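# Load three balls evenly into a pivoting covered tray

## Task

A tray balanced on one pivot sits beneath a transparent cover. Get exactly one ball into each of its three seats, either directly or by dropping through the chutes in the cover's roof; a ball must not be released while its bottom is still higher than the chute rim. The load must stay balanced, because an uneven tray tilts at once and spills the balls. The result only counts if the balls stay seated without any robot holding them at the end. The arm bases are arm1 at x=+0.53 y=+0.07 z=+0.79 facing -175 deg, arm2 at x=-0.10 y=+0.52 z=+0.80 facing -87 deg, and arm3 at x=-0.07 y=-0.50 z=+0.81 facing +81 deg (positions in metres, headings counter-clockwise from +x).

## Robot and tools

Robots: three identical i2rt Big YAM arms named arm1, arm2 and arm3. Each has six revolute joints, a two-finger gripper and a wrist camera that sits on top of the hand looking toward the fingertips. The hand reaches roughly 1.0 m from the joint1 axis. Fixed room cameras are cam_high and cam_low. Wrist cameras are arm1_cam_wrist, arm2_cam_wrist and arm3_cam_wrist.

Frame: one shared scene frame, origin on the floor, +z up, units in metres. Base positions and headings are given in the task. The point called hand is halfway between the fingertips; its z axis runs along the fingers and its y axis is the direction in which the fingers open and close.

execute_actions(actions, cameras): actions is a list holding either one action or nothing. An empty list simply reports state and images. An action is an object keyed by arm name; under each name goes "joints", a map from joint name to an absolute target (never an offset). All arms named in an action start moving together and may finish at different moments. Allowed joint keys and ranges, in radians except the gripper:
- joint1_rad -2.879 to 2.879: rotation of the whole arm about its base; positive is counter-clockwise from above; 0 extends the arm in the base's facing direction.
- joint2_rad 0 to 3.141: shoulder; 0 has the upper arm lying back and nearly level, increasing raises it then brings it forward.
- joint3_rad 0 to 3.019: elbow; 0 is fully folded, increasing opens it.
- joint4_rad -1.692 to 1.57: hand pitch; positive tilts the fingers up.
- joint5_rad -1.57 to 1.57: sideways swing of the hand; positive goes to the arm's right.
- joint6_rad -2.094 to 2.094: hand roll; positive is clockwise when viewed from behind the hand.
- gripper_m 0 to 0.093: fingertip gap in metres.
Tolerances for counting a joint as arrived: ±0.045, ±0.14, ±0.09, ±0.055, ±0.03, ±0.035 rad for joints 1-6 and ±0.003 m for the gripper. Any unknown key or out-of-range number causes the whole call to be rejected with nothing moving. cameras picks which images come back: omit, null or ["all"] for every camera, [] for none; the "pictures" line lists the order of the returned images. Joints differ in speed, so the hand can sweep a wide arc between postures; plan intermediate postures when near the cover or other arms.

wait(seconds): 0 to 10 s with no new command; returns the same report as an empty action.

zoom_image(camera, region): enlarges part of the most recent full image from that camera; region is [x0, y0, x1, y1] in pixels from the top-left, at most 504 by 504. Images are 672x504.

read_manual(section): returns only licence text; it does not move anything.

finished_scene(scene): ends the current scene, given as an integer, once the last command has been held; irreversible. Its result tells whether the goal was met and gives the next task if any. Sending a reply with no tool call ends the run.

Reading results: joint_positions gives measured joints; gripper_m is the sum of the two finger joints. joint_status explains how each commanded motion ended. off_target means it stopped short and may still be pushing. contact_stop or time_out means it holds where it stopped, though a joint after time_out may keep a nearby target and continue pushing; on_its_own lists such uncommanded behaviour, where "held at" is the target, not the position. "joint command not followed" with a cause line means a self- or inter-arm clearance check blocked that arm's joint targets (its gripper command still runs); those joints show not_followed and the arm may retry them with later actions until you send passable targets. Joints left out of an action may still be driving toward old targets. To relieve a pushing joint, command its reported position. Tiny target changes may not move a joint. Joint torques are raw drive outputs with per-arm offset, scale and noise, so treat them only as rough hints of load. MOTOR HOT warns from 85 °C; at 100 °C the arm goes limp (OVER-TEMPERATURE FAULT) and named keys report limit_stop_at_motor_heat; resend targets afterwards.

Calibration: each camera has a pinhole plus radial model with K, distortion D and a 4x4 T_world_to_cam mapping scene coordinates to camera coordinates; room cameras may be off by a couple of degrees and millimetres, and wrist camera poses come from joint readings, so their error can be larger.

Cautions: the simulation keeps running while you compose replies, and robots hold the last command meanwhile. Arms do not halt on contact and can push hard, so avoid pressing into the cover, tray or table. Two arms pressing together ends the run; the clearance check ignores fingers, gripper bodies and wrist cameras and may react late. Do not drop balls from above the chute rim, slam or knock anything out of the work area. Load the seats so the tray never becomes lopsided, for instance by placing balls nearly simultaneously or symmetrically, and release them so nothing relies on a gripper at the end. Loose objects may occasionally be nudged by an outside disturbance.

Each tool is called after "Request:" as name(argument=value, ...), one argument or row to a line, values as JSON.

## Session

Request:
execute_actions(
  actions=[],
)

Scene clock: 0.00 s.
Joint torques (N m, as the arm reports them, + toward a larger angle): no reading
Motor temperatures (°C, as the motors report them): arm1=[26 23 27 25 25 24] | arm2=[25 26 23 25 24 24] | arm3=[23 27 27 23 26 26]
arm1.joint_positions: joint1_rad=+0.584 joint2_rad=+0.509 joint3_rad=+1.568 joint4_rad=-1.207 joint5_rad=-0.170 joint6_rad=-0.725 gripper_m=+0.094
arm1.joint_status: not commanded
arm1.hand: x=+0.4200 y=-0.0516 z=+1.4576 quat_wxyz=(-0.050, -0.544, -0.528, +0.650) (m; scene frame)
arm2.joint_positions: joint1_rad=+0.501 joint2_rad=+0.607 joint3_rad=+1.363 joint4_rad=-1.461 joint5_rad=+0.270 joint6_rad=+0.597 gripper_m=+0.095
arm2.joint_status: not commanded
arm2.hand: x=-0.0314 y=+0.3186 z=+1.3146 quat_wxyz=(-0.385, -0.685, -0.582, +0.209) (m; scene frame)
arm3.joint_positions: joint1_rad=+0.539 joint2_rad=+0.368 joint3_rad=+1.445 joint4_rad=-1.192 joint5_rad=+0.301 joint6_rad=+0.385 gripper_m=+0.095
arm3.joint_status: not commanded
arm3.hand: x=-0.0696 y=-0.3776 z=+1.4486 quat_wxyz=(-0.366, +0.453, -0.591, -0.558) (m; scene frame)
pictures: arm1_cam_wrist, arm2_cam_wrist, arm3_cam_wrist, cam_high, cam_low
Images, in order (width x height): arm1_cam_wrist 672x504, arm2_cam_wrist 672x504, arm3_cam_wrist 672x504, cam_high 672x504, cam_low 672x504.

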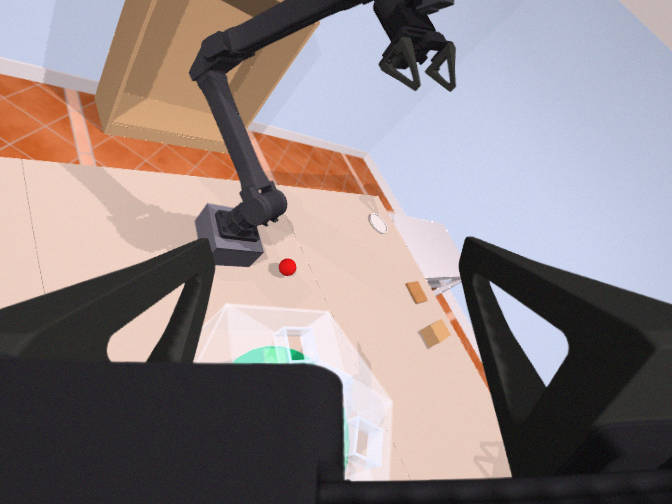

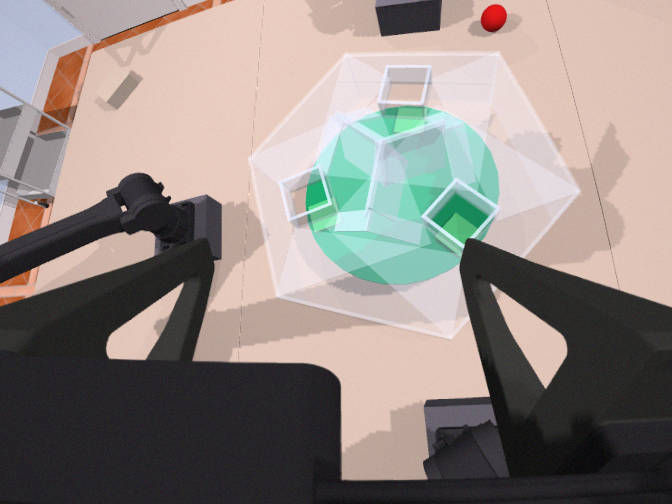

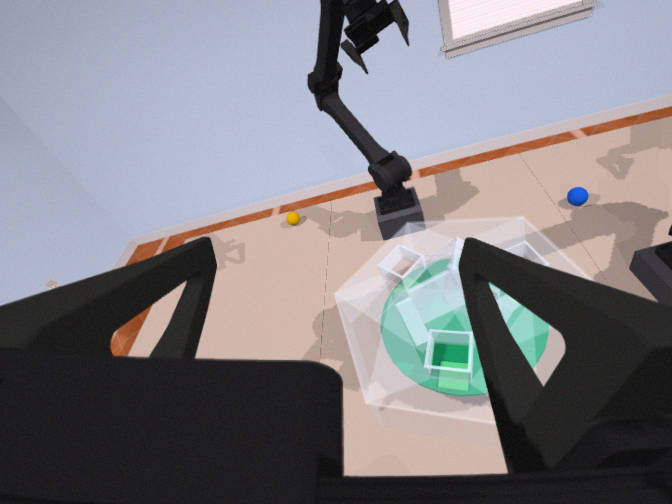

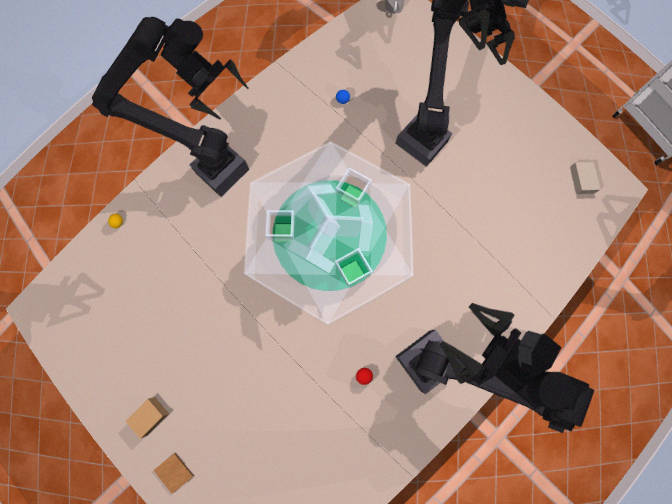

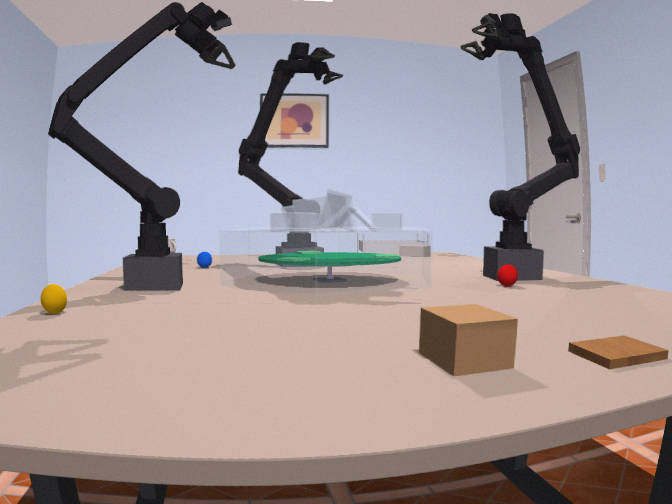

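Request:
execute_actions(
  actions=[
    {"arm1":{"joints":{"joint1_rad":-1.384,"joint2_rad":1.0,"joint3_rad":1.1,"joint4_rad":-1.3,"joint5_rad":0,"joint6_rad":0}},"arm2":{"joints":{"joint1_rad":-1.929,"joint2_rad":1.1,"joint3_rad":1.2,"joint4_rad":-1.3,"joint5_rad":0,"joint6_rad":0}},"arm3":{"joints":{"joint1_rad":1.185,"joint2_rad":0.8,"joint3_rad":0.8,"joint4_rad":-1.3,"joint5_rad":0,"joint6_rad":0}}},
  ],
  cameras=[],
)

Request:
execute_actions(
  actions=[
    {"arm1":{"joints":{"joint2_rad":1.45,"joint3_rad":0.877,"joint4_rad":-1.0}},"arm2":{"joints":{"joint2_rad":1.74,"joint3_rad":1.204,"joint4_rad":-1.035}},"arm3":{"joints":{"joint2_rad":1.045,"joint3_rad":0.479,"joint4_rad":-1.005}}},
  ],
)

Scene clock: 40.07 s.
Joint torques (N m, as the arm reports them, + toward a larger angle): arm1=[ 0.42 -5.67 12.16  0.54  0.2   0.21] | arm2=[-0.42 -8.67 12.6   1.14  0.06 -0.14] | arm3=[-0.61 -1.38  9.32 -0.08 -0.05 -0.16]
Motor temperatures (°C, as the motors report them): arm1=[26 24 30 25 25 24] | arm2=[25 26 26 25 24 24] | arm3=[23 27 29 23 26 26]
arm1.joint_positions: joint1_rad=-1.380 joint2_rad=+1.010 joint3_rad=+1.066 joint4_rad=-1.287 joint5_rad=-0.002 joint6_rad=-0.010 gripper_m=+0.094
arm1.joint_status: all done
arm1.hand: x=+0.4289 y=+0.3931 z=+1.0627 quat_wxyz=(+0.103, -0.792, +0.587, +0.132) (m; scene frame)
arm2.joint_positions: joint1_rad=-1.930 joint2_rad=+1.117 joint3_rad=+1.177 joint4_rad=-1.308 joint5_rad=+0.000 joint6_rad=+0.014 gripper_m=+0.095
arm2.joint_status: all done
arm2.hand: x=-0.4631 y=+0.6313 z=+1.0936 quat_wxyz=(+0.018, -0.975, +0.156, +0.160) (m; scene frame)
arm3.joint_positions: joint1_rad=+1.182 joint2_rad=+0.794 joint3_rad=+0.808 joint4_rad=-1.289 joint5_rad=+0.001 joint6_rad=+0.016 gripper_m=+0.095
arm3.joint_status: all done
arm3.hand: x=-0.2903 y=-0.3627 z=+1.0248 quat_wxyz=(-0.042, +0.951, -0.276, -0.135) (m; scene frame)
pictures: none
No camera images: the call's "cameras" was empty. Leave "cameras" out to get every camera's image.

Scene clock: 41.53 s.
Joint torques (N m, as the arm reports them, + toward a larger angle): arm1=[ 0.3  -9.83  8.4   0.96  0.2   0.21] | arm2=[ -0.4  -15.75  10.77   0.5    0.06  -0.16] | arm3=[-0.63 -4.38  7.99  0.4  -0.07 -0.18]
Motor temperatures (°C, as the motors report them): arm1=[26 24 30 25 25 24] | arm2=[25 26 26 25 24 24] | arm3=[23 27 29 23 26 26]
arm1.joint_positions: joint1_rad=-1.380 joint2_rad=+1.453 joint3_rad=+0.862 joint4_rad=-1.013 joint5_rad=-0.002 joint6_rad=-0.010 gripper_m=+0.094
arm1.joint_status: all done
arm1.hand: x=+0.4271 y=+0.4050 z=+0.8418 quat_wxyz=(-0.009, -0.802, +0.596, -0.016) (m; scene frame)
arm2.joint_positions: joint1_rad=-1.930 joint2_rad=+1.753 joint3_rad=+1.177 joint4_rad=-1.045 joint5_rad=+0.000 joint6_rad=+0.013 gripper_m=+0.095
arm2.joint_status: all done
arm2.hand: x=-0.5487 y=+0.6551 z=+0.8401 quat_wxyz=(-0.009, -0.987, +0.157, -0.024) (m; scene frame)
arm3.joint_positions: joint1_rad=+1.182 joint2_rad=+1.053 joint3_rad=+0.478 joint4_rad=-1.021 joint5_rad=+0.001 joint6_rad=+0.016 gripper_m=+0.095
arm3.joint_status: all done
arm3.hand: x=-0.2449 y=-0.3887 z=+0.8471 quat_wxyz=(+0.000, +0.960, -0.280, +0.019) (m; scene frame)
pictures: arm1_cam_wrist, arm2_cam_wrist, arm3_cam_wrist, cam_high, cam_low
camera_calibration (this result's frames):
arm1_cam_wrist: T_world_to_cam=[[0.9599, 0.280291, -0.00537732, -0.51655], [0.223595, -0.753883, 0.617791, -0.30281], [0.169108, -0.59422, -0.786324, 0.951425], [0, 0, 0, 1]] pos_world=[0.40265, 0.481857, 0.932424]
arm2_cam_wrist: T_world_to_cam=[[0.306269, 0.951351, -0.0336205, -0.421631], [0.748471, -0.218832, 0.626022, 0.0344403], [0.588209, -0.216895, -0.77908, 1.23886], [0, 0, 0, 1]] pos_world=[-0.625354, 0.677358, 0.929435]
arm3_cam_wrist: T_world_to_cam=[[0.527679, 0.849431, 0.00478211, 0.46252], [0.668127, -0.418514, 0.615184, -0.515138], [0.524558, -0.321425, -0.788369, 0.792631], [0, 0, 0, 1]] pos_world=[-0.315665, -0.353699, 0.939579]
Images, in order (width x height): arm1_cam_wrist 672x504, arm2_cam_wrist 672x504, arm3_cam_wrist 672x504, cam_high 672x504, cam_low 672x504.

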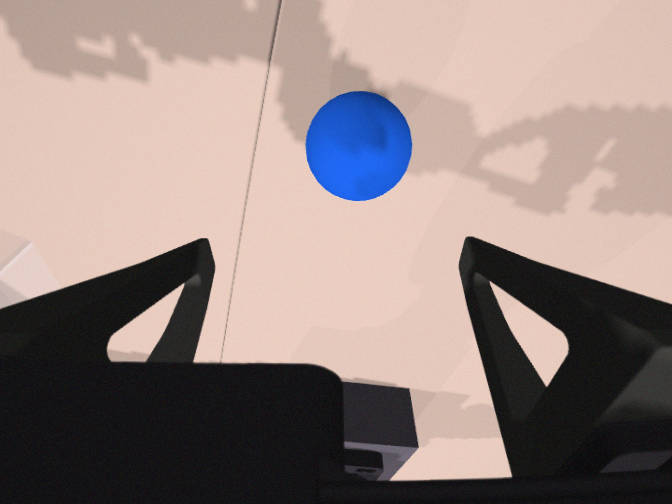

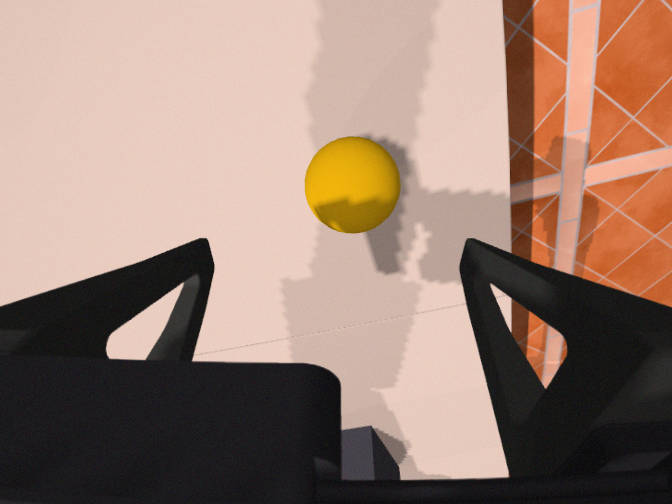

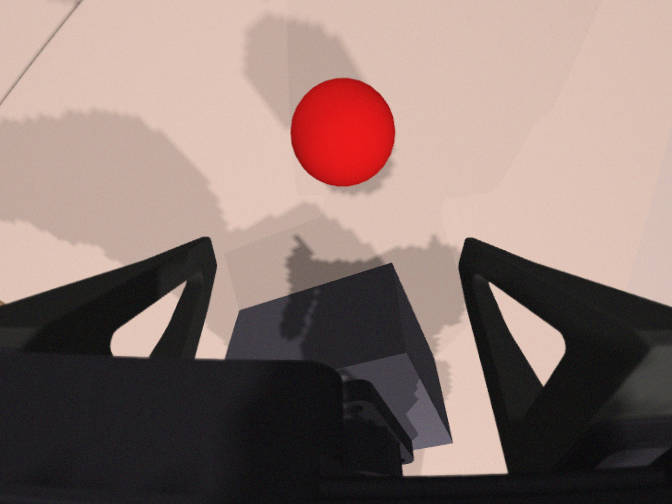

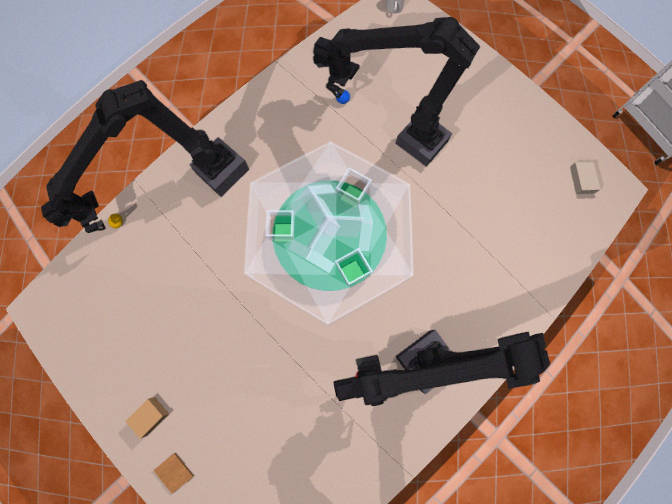

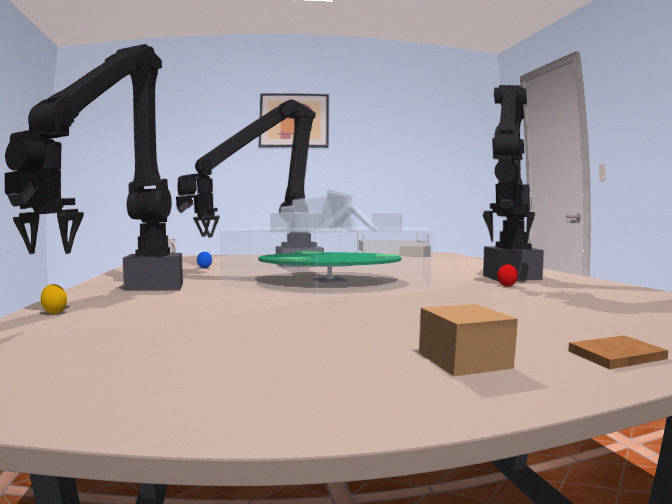

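Request:
execute_actions(
  actions=[
    {"arm1":{"joints":{"joint1_rad":-1.418,"joint2_rad":1.665,"joint3_rad":0.793,"joint4_rad":-0.70}},"arm2":{"joints":{"joint1_rad":-1.95,"joint2_rad":1.862,"joint3_rad":1.059,"joint4_rad":-0.768}},"arm3":{"joints":{"joint1_rad":1.163,"joint2_rad":1.42,"joint3_rad":0.378,"joint4_rad":-0.53}}},
  ],
  cameras=["arm1_cam_wrist","arm2_cam_wrist","arm3_cam_wrist","cam_low"],
)

Scene clock: 51.33 s.
Joint torques (N m, as the arm reports them, + toward a larger angle): arm1=[  0.12 -12.12   6.     1.1    0.21   0.22] | arm2=[ -0.76 -16.17   8.64   0.6    0.06  -0.16] | arm3=[-1.97 -4.13  4.36  0.28 -0.06 -0.14]
Motor temperatures (°C, as the motors report them): arm1=[26 24 30 25 25 24] | arm2=[25 27 26 25 24 24] | arm3=[23 27 29 23 26 26]
arm1.joint_positions: joint1_rad=-1.411 joint2_rad=+1.670 joint3_rad=+0.786 joint4_rad=-0.713 joint5_rad=-0.002 joint6_rad=-0.010 gripper_m=+0.094
arm1.joint_status: all done
arm1.hand: x=+0.4364 y=+0.4166 z=+0.7454 quat_wxyz=(-0.007, -0.793, +0.609, -0.013) (m; scene frame)
arm2.joint_positions: joint1_rad=-1.945 joint2_rad=+1.881 joint3_rad=+1.039 joint4_rad=-0.780 joint5_rad=+0.000 joint6_rad=+0.013 gripper_m=+0.095
arm2.joint_status: all done
arm2.hand: x=-0.5259 y=+0.6542 z=+0.7426 quat_wxyz=(-0.009, -0.986, +0.164, -0.025) (m; scene frame)
arm3.joint_positions: joint1_rad=+1.171 joint2_rad=+1.421 joint3_rad=+0.380 joint4_rad=-0.547 joint5_rad=+0.001 joint6_rad=+0.016 gripper_m=+0.095
arm3.joint_status: all done
arm3.hand: x=-0.2540 y=-0.3794 z=+0.7469 quat_wxyz=(-0.001, +0.959, -0.284, +0.014) (m; scene frame)
pictures: arm1_cam_wrist, arm2_cam_wrist, arm3_cam_wrist, cam_low
camera_calibration (this result's frames):
arm1_cam_wrist: T_world_to_cam=[[0.968269, 0.249853, -0.00528, -0.520299], [0.200748, -0.765038, 0.611897, -0.217645], [0.148845, -0.593541, -0.79092, 0.892924], [0, 0, 0, 1]] pos_world=[0.414574, 0.493479, 0.836661]
arm2_cam_wrist: T_world_to_cam=[[0.321165, 0.946428, -0.0335789, -0.419981], [0.743496, -0.230022, 0.627936, 0.0814856], [0.586572, -0.226637, -0.77754, 1.15368], [0, 0, 0, 1]] pos_world=[-0.602418, 0.677691, 0.831763]
arm3_cam_wrist: T_world_to_cam=[[0.536365, 0.843972, 0.00484615, 0.45994], [0.668375, -0.428261, 0.608167, -0.441915], [0.515351, -0.322961, -0.793794, 0.722575], [0, 0, 0, 1]] pos_world=[-0.323712, -0.344068, 0.840105]
Images, in order (width x height): arm1_cam_wrist 672x504, arm2_cam_wrist 672x504, arm3_cam_wrist 672x504, cam_low 672x504.

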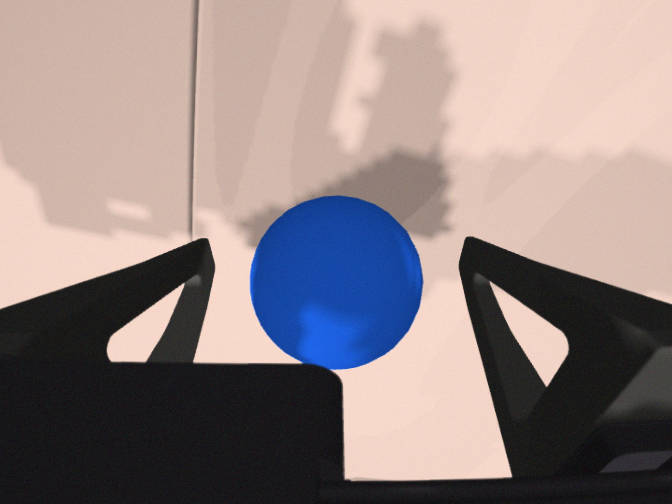

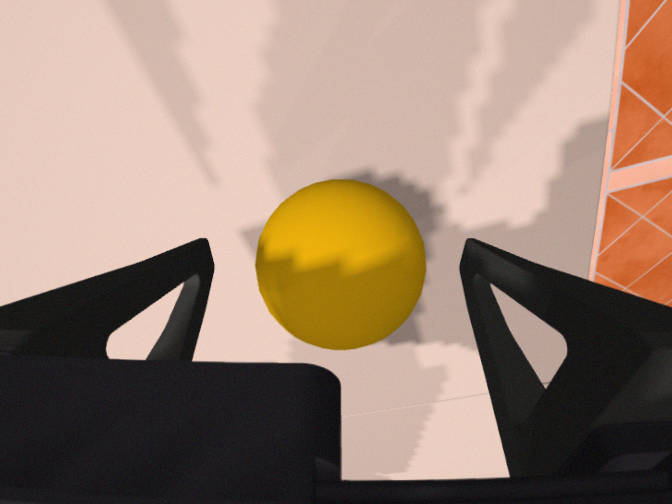

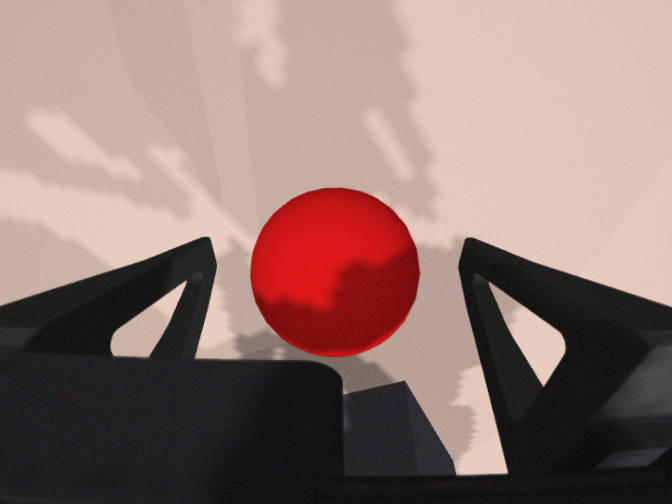

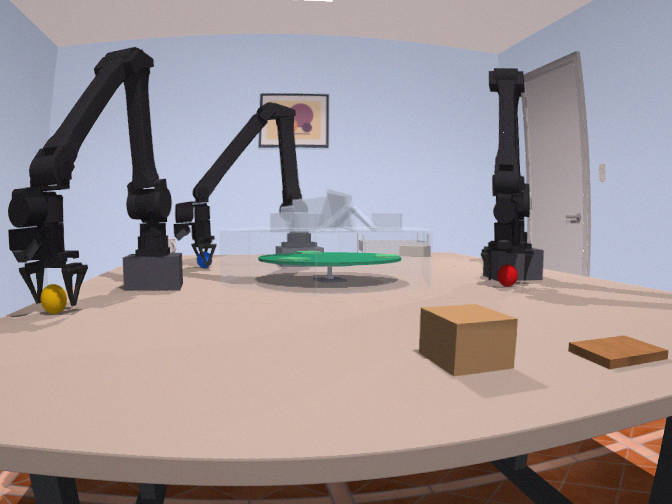

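Request:
execute_actions(
  actions=[
    {"arm1":{"joints":{"gripper_m":0.045}},"arm2":{"joints":{"gripper_m":0.045}},"arm3":{"joints":{"gripper_m":0.045}}},
  ],
  cameras=[],
)

Request:
execute_actions(
  actions=[
    {"arm1":{"joints":{"joint2_rad":1.375,"joint3_rad":1.225,"joint4_rad":-1.42}},"arm2":{"joints":{"joint2_rad":1.348,"joint3_rad":1.172,"joint4_rad":-1.395}},"arm3":{"joints":{"joint2_rad":1.403,"joint3_rad":1.2,"joint4_rad":-1.368}}},
  ],
  cameras=[],
)

Request:
execute_actions(
  actions=[
    {"arm1":{"joints":{"joint1_rad":-0.134}},"arm2":{"joints":{"joint1_rad":-0.106}},"arm3":{"joints":{"joint1_rad":0.108}}},
  ],
)

Scene clock: 64.33 s.
Joint torques (N m, as the arm reports them, + toward a larger angle): arm1=[  0.15 -11.72   6.05   0.99   0.21   0.22] | arm2=[ -0.71 -15.83   8.64   0.61   0.05  -0.15] | arm3=[-1.95 -5.38  4.44  0.39  0.   -0.16]
Motor temperatures (°C, as the motors report them): arm1=[26 24 29 25 25 24] | arm2=[25 27 26 25 24 24] | arm3=[23 27 28 23 26 26]
arm1.joint_positions: joint1_rad=-1.411 joint2_rad=+1.670 joint3_rad=+0.786 joint4_rad=-0.712 joint5_rad=-0.002 joint6_rad=-0.010 gripper_m=+0.055
arm1.joint_status: gripper_m off_target (ended at +0.055, target +0.045)
arm1.hand: x=+0.4364 y=+0.4168 z=+0.7454 quat_wxyz=(-0.006, -0.793, +0.609, -0.012) (m; scene frame)
arm2.joint_positions: joint1_rad=-1.945 joint2_rad=+1.881 joint3_rad=+1.039 joint4_rad=-0.779 joint5_rad=+0.000 joint6_rad=+0.013 gripper_m=+0.055
arm2.joint_status: gripper_m off_target (ended at +0.055, target +0.045)
arm2.hand: x=-0.5262 y=+0.6543 z=+0.7426 quat_wxyz=(-0.009, -0.986, +0.164, -0.025) (m; scene frame)
arm3.joint_positions: joint1_rad=+1.171 joint2_rad=+1.421 joint3_rad=+0.380 joint4_rad=-0.546 joint5_rad=+0.000 joint6_rad=+0.015 gripper_m=+0.056
arm3.joint_status: gripper_m off_target (ended at +0.056, target +0.045)
arm3.hand: x=-0.2541 y=-0.3794 z=+0.7469 quat_wxyz=(-0.001, +0.959, -0.284, +0.014) (m; scene frame)
pictures: none
No camera images: the call's "cameras" was empty. Leave "cameras" out to get every camera's image.

Scene clock: 65.80 s.
Joint torques (N m, as the arm reports them, + toward a larger angle): arm1=[ 0.14 -8.89 10.11 -0.11  0.21  0.21] | arm2=[-0.8  -9.42 13.02 -0.39  0.05 -0.15] | arm3=[ -2.09 -10.05  14.19  -1.07   0.01  -0.17]
Motor temperatures (°C, as the motors report them): arm1=[26 24 30 25 25 24] | arm2=[25 27 26 25 24 24] | arm3=[23 27 29 23 26 26]
arm1.joint_positions: joint1_rad=-1.411 joint2_rad=+1.364 joint3_rad=+1.209 joint4_rad=-1.408 joint5_rad=-0.002 joint6_rad=-0.010 gripper_m=+0.055
arm1.joint_status: all done
arm1.hand: x=+0.4277 y=+0.4432 z=+0.9962 quat_wxyz=(+0.004, -0.793, +0.609, +0.001) (m; scene frame)
arm2.joint_positions: joint1_rad=-1.945 joint2_rad=+1.346 joint3_rad=+1.135 joint4_rad=-1.386 joint5_rad=+0.000 joint6_rad=+0.013 gripper_m=+0.055
arm2.joint_status: all done
arm2.hand: x=-0.4562 y=+0.6341 z=+0.9922 quat_wxyz=(-0.007, -0.986, +0.164, -0.012) (m; scene frame)
arm3.joint_positions: joint1_rad=+1.171 joint2_rad=+1.414 joint3_rad=+1.140 joint4_rad=-1.352 joint5_rad=+0.000 joint6_rad=+0.015 gripper_m=+0.056
arm3.joint_status: all done
arm3.hand: x=-0.3946 y=-0.2937 z=+0.9717 quat_wxyz=(+0.004, +0.958, -0.284, +0.033) (m; scene frame)
pictures: none
No camera images: the call's "cameras" was empty. Leave "cameras" out to get every camera's image.

Scene clock: 67.70 s.
Joint torques (N m, as the arm reports them, + toward a larger angle): arm1=[ 0.73 -9.71 10.04 -0.17  0.15  0.2 ] | arm2=[ -0.7  -10.11  13.04  -0.37   0.08  -0.14] | arm3=[-1.02 -9.85 14.13 -0.92  0.02 -0.12]
Motor temperatures (°C, as the motors report them): arm1=[26 24 30 25 25 24] | arm2=[25 27 26 25 24 24] | arm3=[23 27 30 23 26 26]
arm1.joint_positions: joint1_rad=-0.133 joint2_rad=+1.368 joint3_rad=+1.209 joint4_rad=-1.408 joint5_rad=+0.000 joint6_rad=-0.009 gripper_m=+0.055
arm1.joint_status: all done
arm1.hand: x=+0.1343 y=+0.0821 z=+0.9928 quat_wxyz=(+0.000, -1.000, +0.016, -0.001) (m; scene frame)
arm2.joint_positions: joint1_rad=-0.102 joint2_rad=+1.354 joint3_rad=+1.135 joint4_rad=-1.386 joint5_rad=+0.000 joint6_rad=+0.012 gripper_m=+0.055
arm2.joint_status: all done
arm2.hand: x=-0.1211 y=+0.1470 z=+0.9938 quat_wxyz=(+0.008, -0.727, -0.687, -0.008) (m; scene frame)
arm3.joint_positions: joint1_rad=+0.105 joint2_rad=+1.414 joint3_rad=+1.140 joint4_rad=-1.352 joint5_rad=+0.001 joint6_rad=+0.014 gripper_m=+0.056
arm3.joint_status: all done
arm3.hand: x=-0.0476 y=-0.1152 z=+0.9770 quat_wxyz=(+0.014, +0.681, -0.732, +0.024) (m; scene frame)
pictures: arm1_cam_wrist, arm2_cam_wrist, arm3_cam_wrist, cam_high, cam_low
camera_calibration (this result's frames):
arm1_cam_wrist: T_world_to_cam=[[0.0407598, 0.999106, -0.0111914, -0.0739697], [0.805815, -0.0262476, 0.591585, -0.686001], [0.590763, -0.0331311, -0.806165, 0.844766], [0, 0, 0, 1]] pos_world=[0.0567489, 0.0838856, 1.08602]
arm2_cam_wrist: T_world_to_cam=[[-0.998408, 0.0520193, -0.0218035, -0.101566], [0.0283109, 0.796516, 0.603954, -0.707618], [0.0487841, 0.602376, -0.796721, 0.828674], [0, 0, 0, 1]] pos_world=[-0.121798, 0.069739, 1.08538]
arm3_cam_wrist: T_world_to_cam=[[0.998144, -0.0601813, 0.00931776, 0.0386203], [-0.0526768, -0.776449, 0.627975, -0.700377], [-0.0305575, -0.6273, -0.778178, 0.807894], [0, 0, 0, 1]] pos_world=[-0.0507549, -0.0346907, 1.06814]
Images, in order (width x height): arm1_cam_wrist 672x504, arm2_cam_wrist 672x504, arm3_cam_wrist 672x504, cam_high 672x504, cam_low 672x504.

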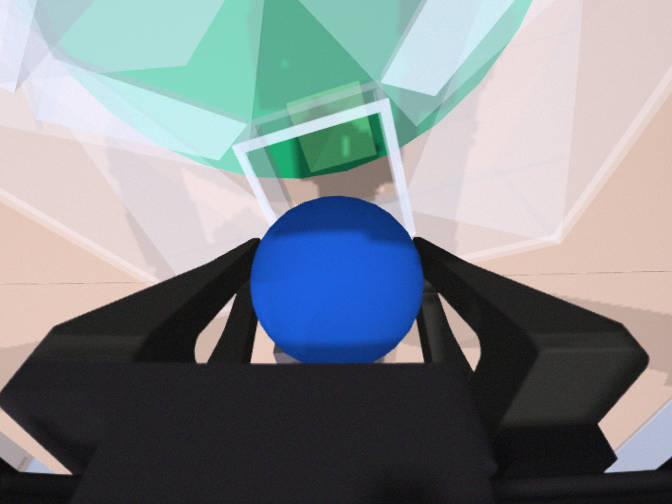

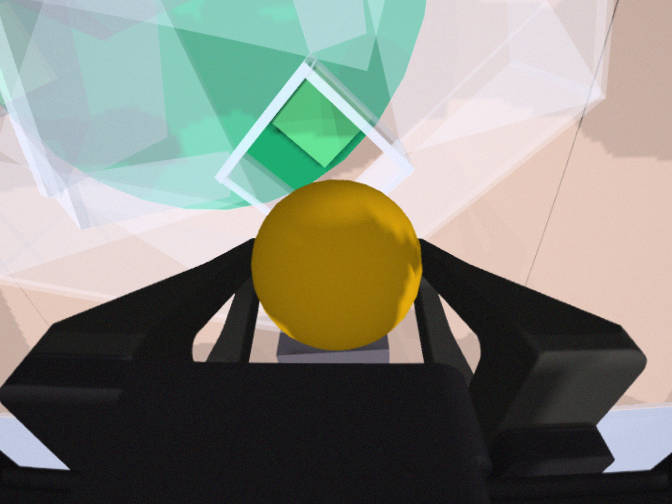

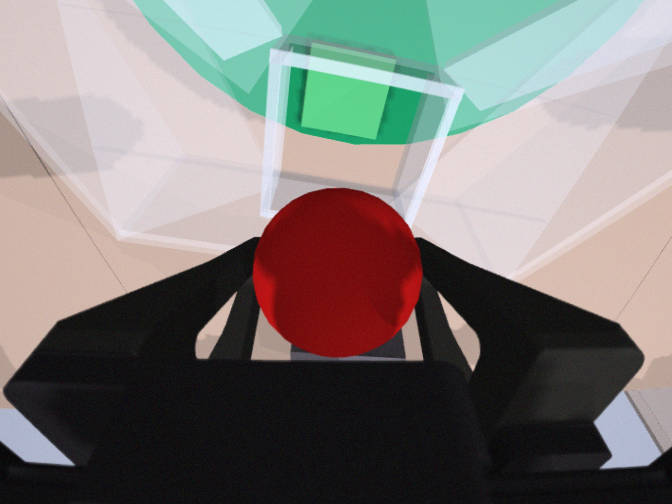

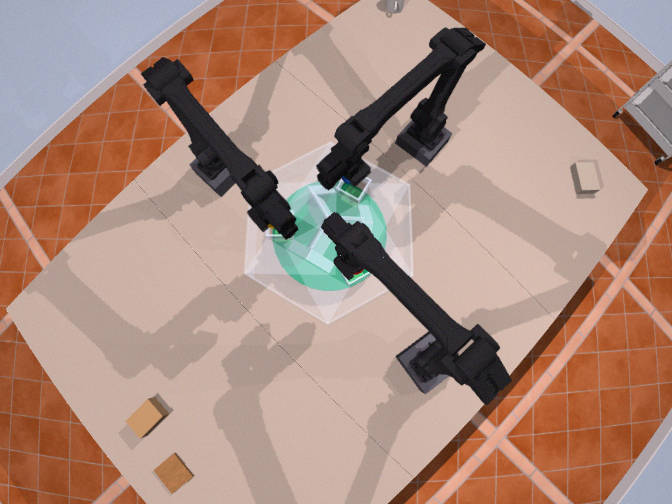

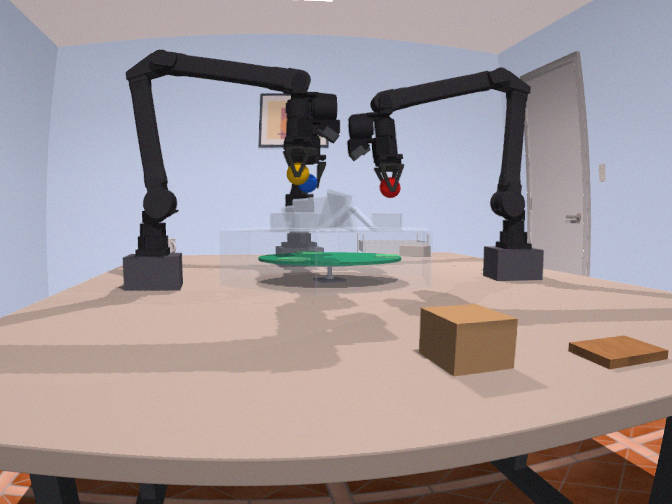

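Request:
execute_actions(
  actions=[
    {"arm1":{"joints":{"joint1_rad":-0.122,"joint2_rad":1.385,"joint3_rad":1.037,"joint4_rad":-1.19}},"arm2":{"joints":{"joint1_rad":-0.066,"joint2_rad":1.393,"joint3_rad":0.996,"joint4_rad":-1.163}},"arm3":{"joints":{"joint1_rad":0.082,"joint2_rad":1.48,"joint3_rad":1.06,"joint4_rad":-1.177}}},
  ],
  cameras=["arm1_cam_wrist","arm2_cam_wrist","arm3_cam_wrist","cam_low"],
)

Request:
zoom_image(
  camera="cam_low",
  region=[240,150,440,300],
)

Scene clock: 97.23 s.
Joint torques (N m, as the arm reports them, + toward a larger angle): arm1=[ 1.39 -9.23  9.61  1.1   0.15  0.2 ] | arm2=[ -0.46 -10.71  11.28   0.6    0.08  -0.14] | arm3=[ -1.14 -11.22   8.87   0.26  -0.02  -0.13]
Motor temperatures (°C, as the motors report them): arm1=[26 24 32 25 25 24] | arm2=[25 27 28 25 24 24] | arm3=[23 28 35 23 26 26]
arm1.joint_positions: joint1_rad=-0.133 joint2_rad=+1.381 joint3_rad=+1.020 joint4_rad=-1.203 joint5_rad=+0.000 joint6_rad=-0.009 gripper_m=+0.055
arm1.joint_status: all done
arm1.hand: x=+0.1491 y=+0.0815 z=+0.9185 quat_wxyz=(+0.000, -1.000, +0.016, +0.000) (m; scene frame)
arm2.joint_positions: joint1_rad=-0.068 joint2_rad=+1.404 joint3_rad=+0.973 joint4_rad=-1.174 joint5_rad=+0.000 joint6_rad=+0.012 gripper_m=+0.055
arm2.joint_status: all done
arm2.hand: x=-0.1086 y=+0.1528 z=+0.9173 quat_wxyz=(+0.009, -0.715, -0.699, -0.008) (m; scene frame)
arm3.joint_positions: joint1_rad=+0.088 joint2_rad=+1.499 joint3_rad=+1.055 joint4_rad=-1.192 joint5_rad=+0.001 joint6_rad=+0.014 gripper_m=+0.056
arm3.joint_status: all done
arm3.hand: x=-0.0396 y=-0.1080 z=+0.9144 quat_wxyz=(+0.018, +0.675, -0.737, +0.027) (m; scene frame)
pictures: arm1_cam_wrist, arm2_cam_wrist, arm3_cam_wrist, cam_low
camera_calibration (this result's frames):
arm1_cam_wrist: T_world_to_cam=[[0.0407349, 0.999107, -0.0111884, -0.0747597], [0.807166, -0.026305, 0.589739, -0.65247], [0.588918, -0.0330538, -0.807517, 0.777616], [0, 0, 0, 1]] pos_world=[0.0717447, 0.0832329, 1.01189]
arm2_cam_wrist: T_world_to_cam=[[-0.999606, 0.0181289, -0.0214327, -0.0863439], [0.0014713, 0.796285, 0.60492, -0.670054], [0.0280331, 0.60465, -0.795998, 0.760331], [0, 0, 0, 1]] pos_world=[-0.106639, 0.0753849, 1.0087]
arm3_cam_wrist: T_world_to_cam=[[0.99696, -0.0773525, 0.00930004, 0.029765], [-0.0656026, -0.769083, 0.635774, -0.661954], [-0.0420262, -0.634451, -0.77182, 0.756882], [0, 0, 0, 1]] pos_world=[-0.0412916, -0.0265901, 1.00475]
Images, in order (width x height): arm1_cam_wrist 672x504, arm2_cam_wrist 672x504, arm3_cam_wrist 672x504, cam_low 672x504.

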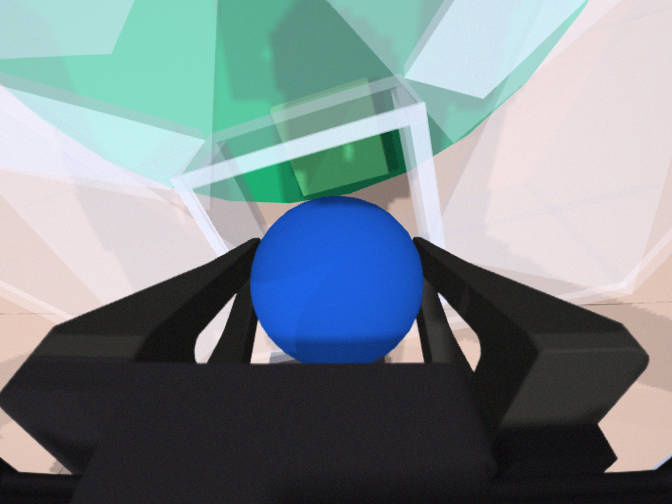

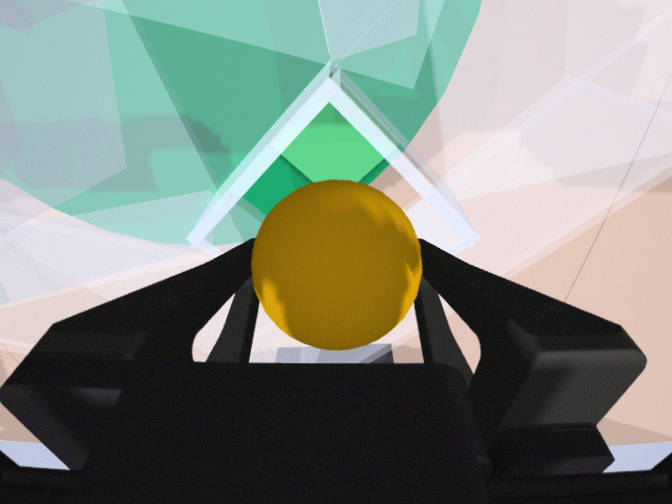

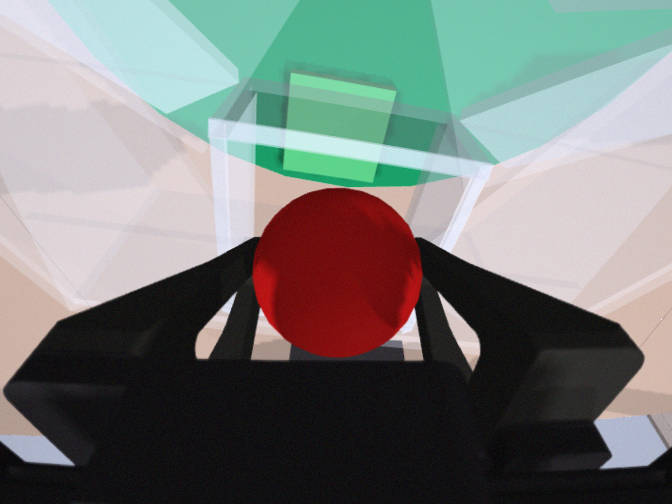

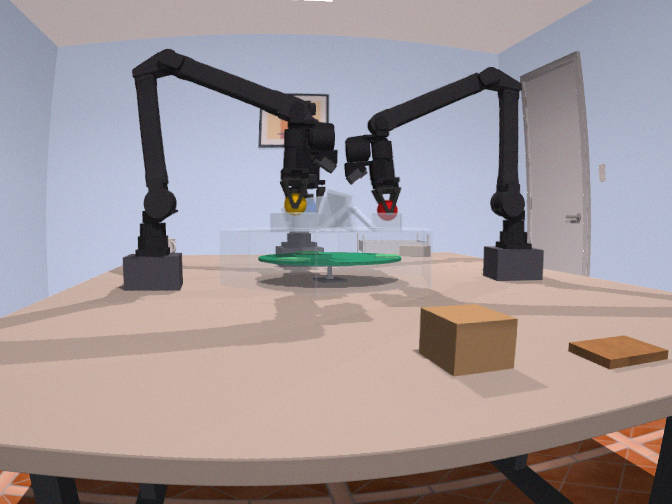

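Region (240, 150, 440, 300) of cam_low's 672x504 image, scaled by 2.520, with more detail than that image has; it fills the top 378 rows of this view, and the rest is white.

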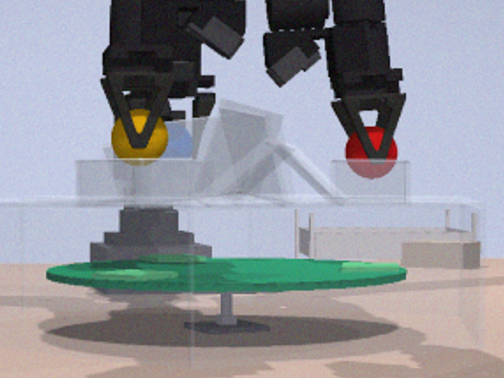

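Request:
execute_actions(
  actions=[
    {"arm1":{"joints":{"joint1_rad":-0.112,"joint3_rad":1.01,"joint4_rad":-1.155}},"arm2":{"joints":{"joint3_rad":0.952,"joint4_rad":-1.12}}},
  ],
  cameras=["arm1_cam_wrist","arm2_cam_wrist","cam_low"],
)

Request:
zoom_image(
  camera="cam_low",
  region=[240,150,440,300],
)

Scene clock: 105.73 s.
Joint torques (N m, as the arm reports them, + toward a larger angle): arm1=[ 1.43 -9.42  8.7   1.16  0.15  0.2 ] | arm2=[ -0.47 -10.45  10.29   0.68   0.08  -0.15] | arm3=[ -1.76 -10.95   8.64   0.3   -0.01  -0.16]
Motor temperatures (°C, as the motors report them): arm1=[26 24 32 25 25 24] | arm2=[25 27 28 25 24 24] | arm3=[23 28 34 23 26 26]
arm1.joint_positions: joint1_rad=-0.122 joint2_rad=+1.381 joint3_rad=+1.004 joint4_rad=-1.168 joint5_rad=+0.000 joint6_rad=-0.009 gripper_m=+0.055
arm1.joint_status: all done
arm1.hand: x=+0.1466 y=+0.0775 z=+0.9128 quat_wxyz=(+0.000, -1.000, +0.011, +0.009) (m; scene frame)
arm2.joint_positions: joint1_rad=-0.068 joint2_rad=+1.404 joint3_rad=+0.940 joint4_rad=-1.132 joint5_rad=+0.000 joint6_rad=+0.012 gripper_m=+0.055
arm2.joint_status: all done
arm2.hand: x=-0.1086 y=+0.1556 z=+0.9060 quat_wxyz=(+0.006, -0.715, -0.699, -0.004) (m; scene frame)
arm3.joint_positions: joint1_rad=+0.088 joint2_rad=+1.499 joint3_rad=+1.055 joint4_rad=-1.192 joint5_rad=+0.001 joint6_rad=+0.014 gripper_m=+0.056
arm3.joint_status: not commanded
arm3.hand: x=-0.0396 y=-0.1080 z=+0.9144 quat_wxyz=(+0.018, +0.675, -0.737, +0.027) (m; scene frame)
pictures: arm1_cam_wrist, arm2_cam_wrist, cam_low
camera_calibration (this result's frames):
arm1_cam_wrist: T_world_to_cam=[[0.0298579, 0.999491, -0.0112436, -0.0691664], [0.818281, -0.0179814, 0.574538, -0.635621], [0.574043, -0.0263549, -0.818401, 0.785987], [0, 0, 0, 1]] pos_world=[0.0709911, 0.0784165, 1.00766]
arm2_cam_wrist: T_world_to_cam=[[-0.999608, 0.0179043, -0.0215034, -0.086532], [0.00151621, 0.802017, 0.597299, -0.659524], [0.0279403, 0.597033, -0.80173, 0.75598], [0, 0, 0, 1]] pos_world=[-0.106621, 0.0791537, 0.998164]
Images, in order (width x height): arm1_cam_wrist 672x504, arm2_cam_wrist 672x504, cam_low 672x504.

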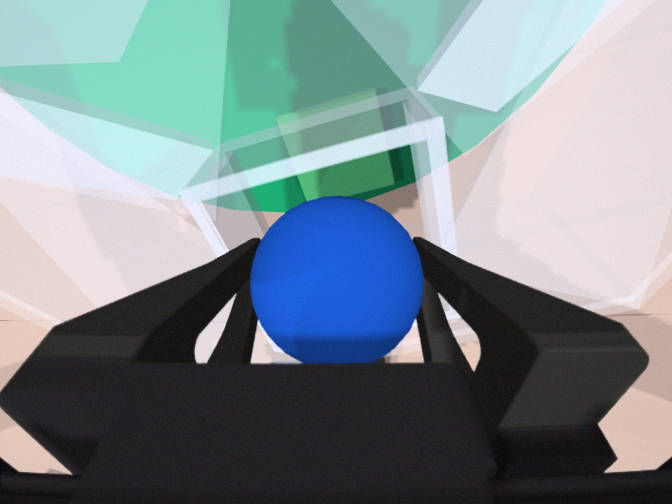

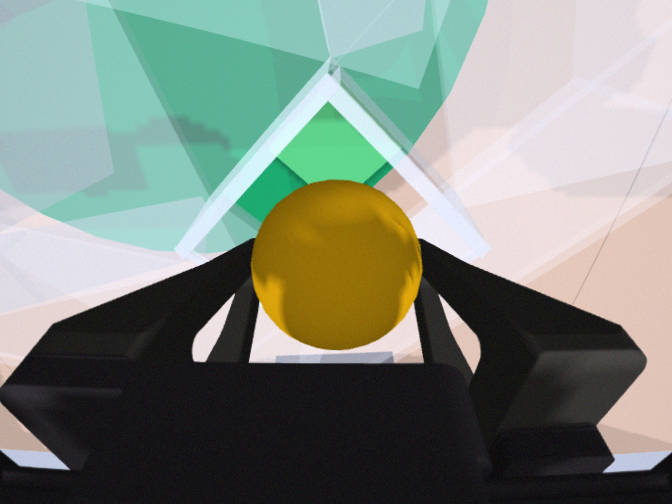

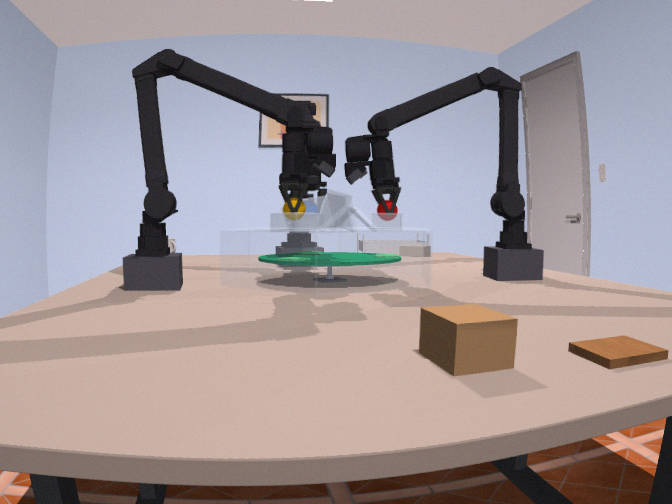

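Region (240, 150, 440, 300) of cam_low's 672x504 image, scaled by 2.520, with more detail than that image has; it fills the top 378 rows of this view, and the rest is white.

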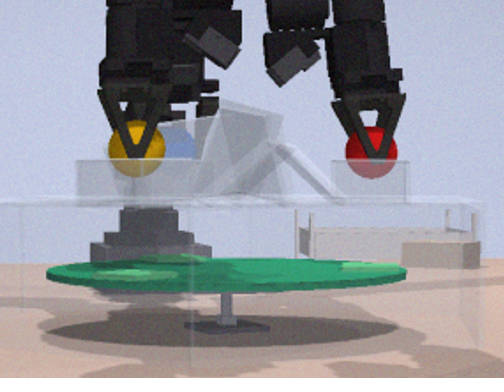

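Blue's top sits at about 125 and its diameter is about 48, so its underside is below the rim. Releasing all three.

Request:
execute_actions(
  actions=[
    {"arm1":{"joints":{"gripper_m":0.064}},"arm2":{"joints":{"gripper_m":0.064}},"arm3":{"joints":{"gripper_m":0.064}}},
  ],
  cameras=[],
)

Request:
wait(
  seconds=2,
)

Scene clock: 110.17 s.
Joint torques (N m, as the arm reports them, + toward a larger angle): arm1=[ 1.49 -9.28  8.68  1.13  0.1   0.2 ] | arm2=[ -0.46 -10.98  10.12   0.66   0.08  -0.14] | arm3=[ -1.51 -10.55   8.68   0.4    0.13  -0.15]
Motor temperatures (°C, as the motors report them): arm1=[26 24 31 25 25 24] | arm2=[25 27 27 25 24 24] | arm3=[23 28 33 23 26 26]
arm1.joint_positions: joint1_rad=-0.122 joint2_rad=+1.381 joint3_rad=+1.004 joint4_rad=-1.168 joint5_rad=+0.001 joint6_rad=-0.009 gripper_m=+0.064
arm1.joint_status: all done
arm1.hand: x=+0.1466 y=+0.0777 z=+0.9128 quat_wxyz=(+0.000, -1.000, +0.011, +0.009) (m; scene frame)
arm2.joint_positions: joint1_rad=-0.068 joint2_rad=+1.404 joint3_rad=+0.940 joint4_rad=-1.132 joint5_rad=+0.000 joint6_rad=+0.012 gripper_m=+0.064
arm2.joint_status: all done
arm2.hand: x=-0.1086 y=+0.1556 z=+0.9060 quat_wxyz=(+0.006, -0.715, -0.699, -0.004) (m; scene frame)
arm3.joint_positions: joint1_rad=+0.088 joint2_rad=+1.498 joint3_rad=+1.055 joint4_rad=-1.192 joint5_rad=-0.005 joint6_rad=+0.014 gripper_m=+0.064
arm3.joint_status: all done
arm3.hand: x=-0.0406 y=-0.1079 z=+0.9151 quat_wxyz=(+0.019, +0.675, -0.737, +0.024) (m; scene frame)
pictures: none
No camera images: the call's "cameras" was empty. Leave "cameras" out to get every camera's image.

Scene clock: 112.17 s.
Joint torques (N m, as the arm reports them, + toward a larger angle): arm1=[ 1.36 -9.38  8.71  1.15  0.11  0.2 ] | arm2=[ -0.44 -10.61  10.19   0.68   0.08  -0.14] | arm3=[ -1.93 -10.42   8.84   0.33   0.13  -0.14]
Motor temperatures (°C, as the motors report them): arm1=[26 24 31 25 25 24] | arm2=[25 27 27 25 24 24] | arm3=[23 28 33 23 26 26]
arm1.joint_positions: joint1_rad=-0.122 joint2_rad=+1.381 joint3_rad=+1.004 joint4_rad=-1.168 joint5_rad=+0.001 joint6_rad=-0.009 gripper_m=+0.064
arm1.joint_status: all done
arm1.hand: x=+0.1466 y=+0.0777 z=+0.9128 quat_wxyz=(+0.000, -1.000, +0.011, +0.009) (m; scene frame)
arm2.joint_positions: joint1_rad=-0.068 joint2_rad=+1.404 joint3_rad=+0.940 joint4_rad=-1.132 joint5_rad=+0.000 joint6_rad=+0.012 gripper_m=+0.064
arm2.joint_status: all done
arm2.hand: x=-0.1086 y=+0.1556 z=+0.9060 quat_wxyz=(+0.006, -0.715, -0.699, -0.004) (m; scene frame)
arm3.joint_positions: joint1_rad=+0.088 joint2_rad=+1.498 joint3_rad=+1.055 joint4_rad=-1.192 joint5_rad=-0.005 joint6_rad=+0.014 gripper_m=+0.064
arm3.joint_status: all done
arm3.hand: x=-0.0406 y=-0.1079 z=+0.9151 quat_wxyz=(+0.019, +0.675, -0.737, +0.024) (m; scene frame)
wait: 2.00 s; at rest by 0.27 s
pictures: arm1_cam_wrist, arm2_cam_wrist, arm3_cam_wrist, cam_high, cam_low
camera_calibration (this result's frames):
arm1_cam_wrist: T_world_to_cam=[[0.029879, 0.999502, -0.0100995, -0.0704116], [0.81826, -0.0186554, 0.574546, -0.635575], [0.574072, -0.0254308, -0.81841, 0.785921], [0, 0, 0, 1]] pos_world=[0.0709939, 0.0785062, 1.00766]
arm2_cam_wrist: T_world_to_cam=[[-0.999609, 0.0178953, -0.0215062, -0.0865275], [0.00151799, 0.802245, 0.596993, -0.659206], [0.0279366, 0.596727, -0.801958, 0.756289], [0, 0, 0, 1]] pos_world=[-0.106621, 0.0790951, 0.998192]
arm3_cam_wrist: T_world_to_cam=[[0.996971, -0.0777143, 0.00320059, 0.0363602], [-0.0621017, -0.770556, 0.634339, -0.66107], [-0.046831, -0.632616, -0.773048, 0.758579], [0, 0, 0, 1]] pos_world=[-0.0417786, -0.0266766, 1.00564]
Images, in order (width x height): arm1_cam_wrist 672x504, arm2_cam_wrist 672x504, arm3_cam_wrist 672x504, cam_high 672x504, cam_low 672x504.

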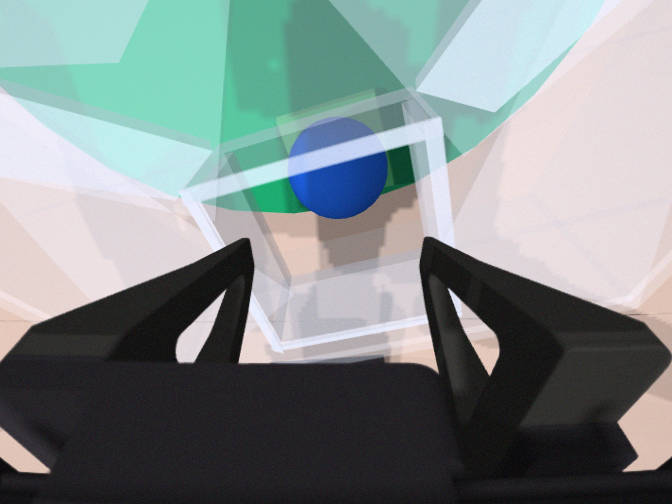

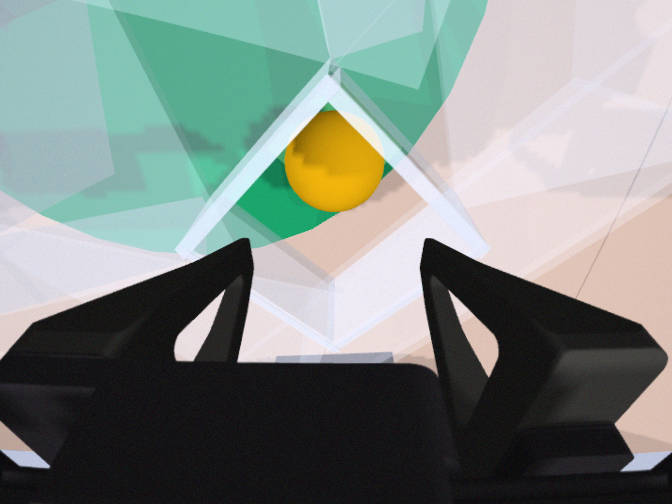

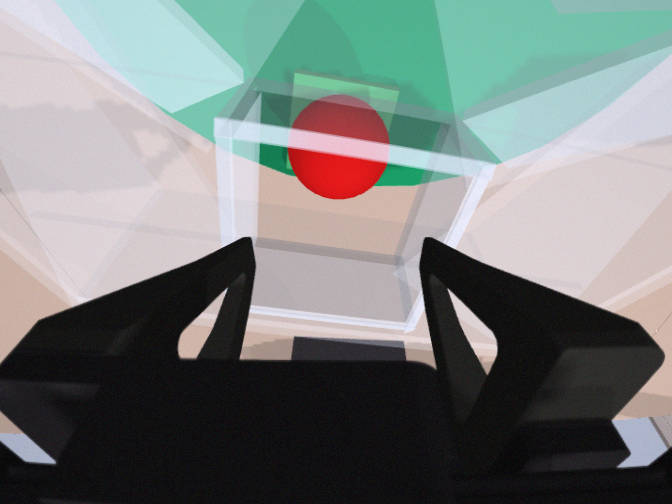

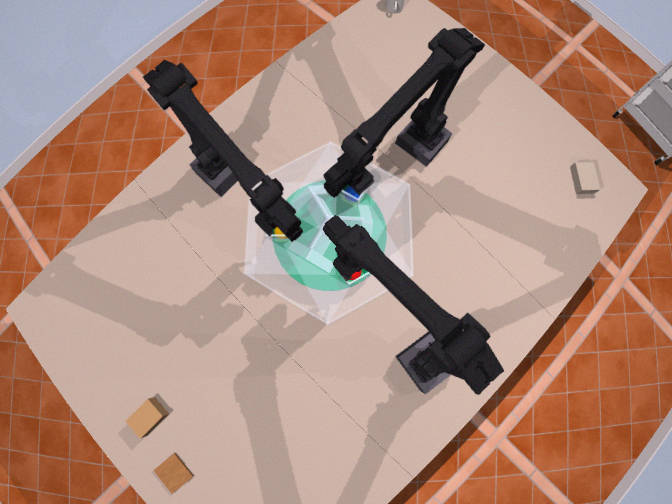

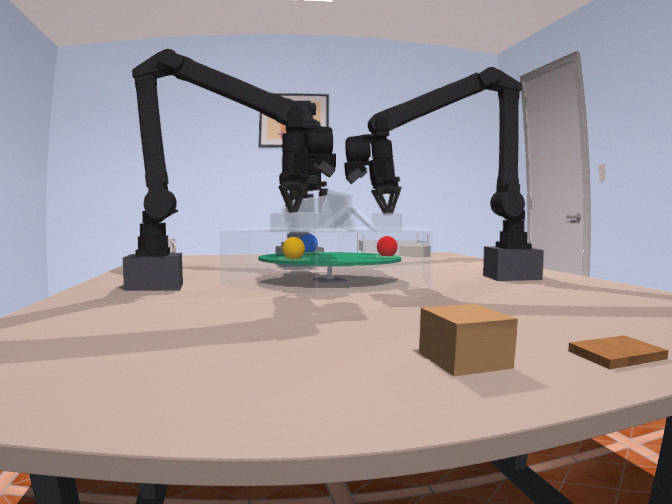

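Request:
finished_scene(
  scene=1,
)

The scene is finished: the task was done.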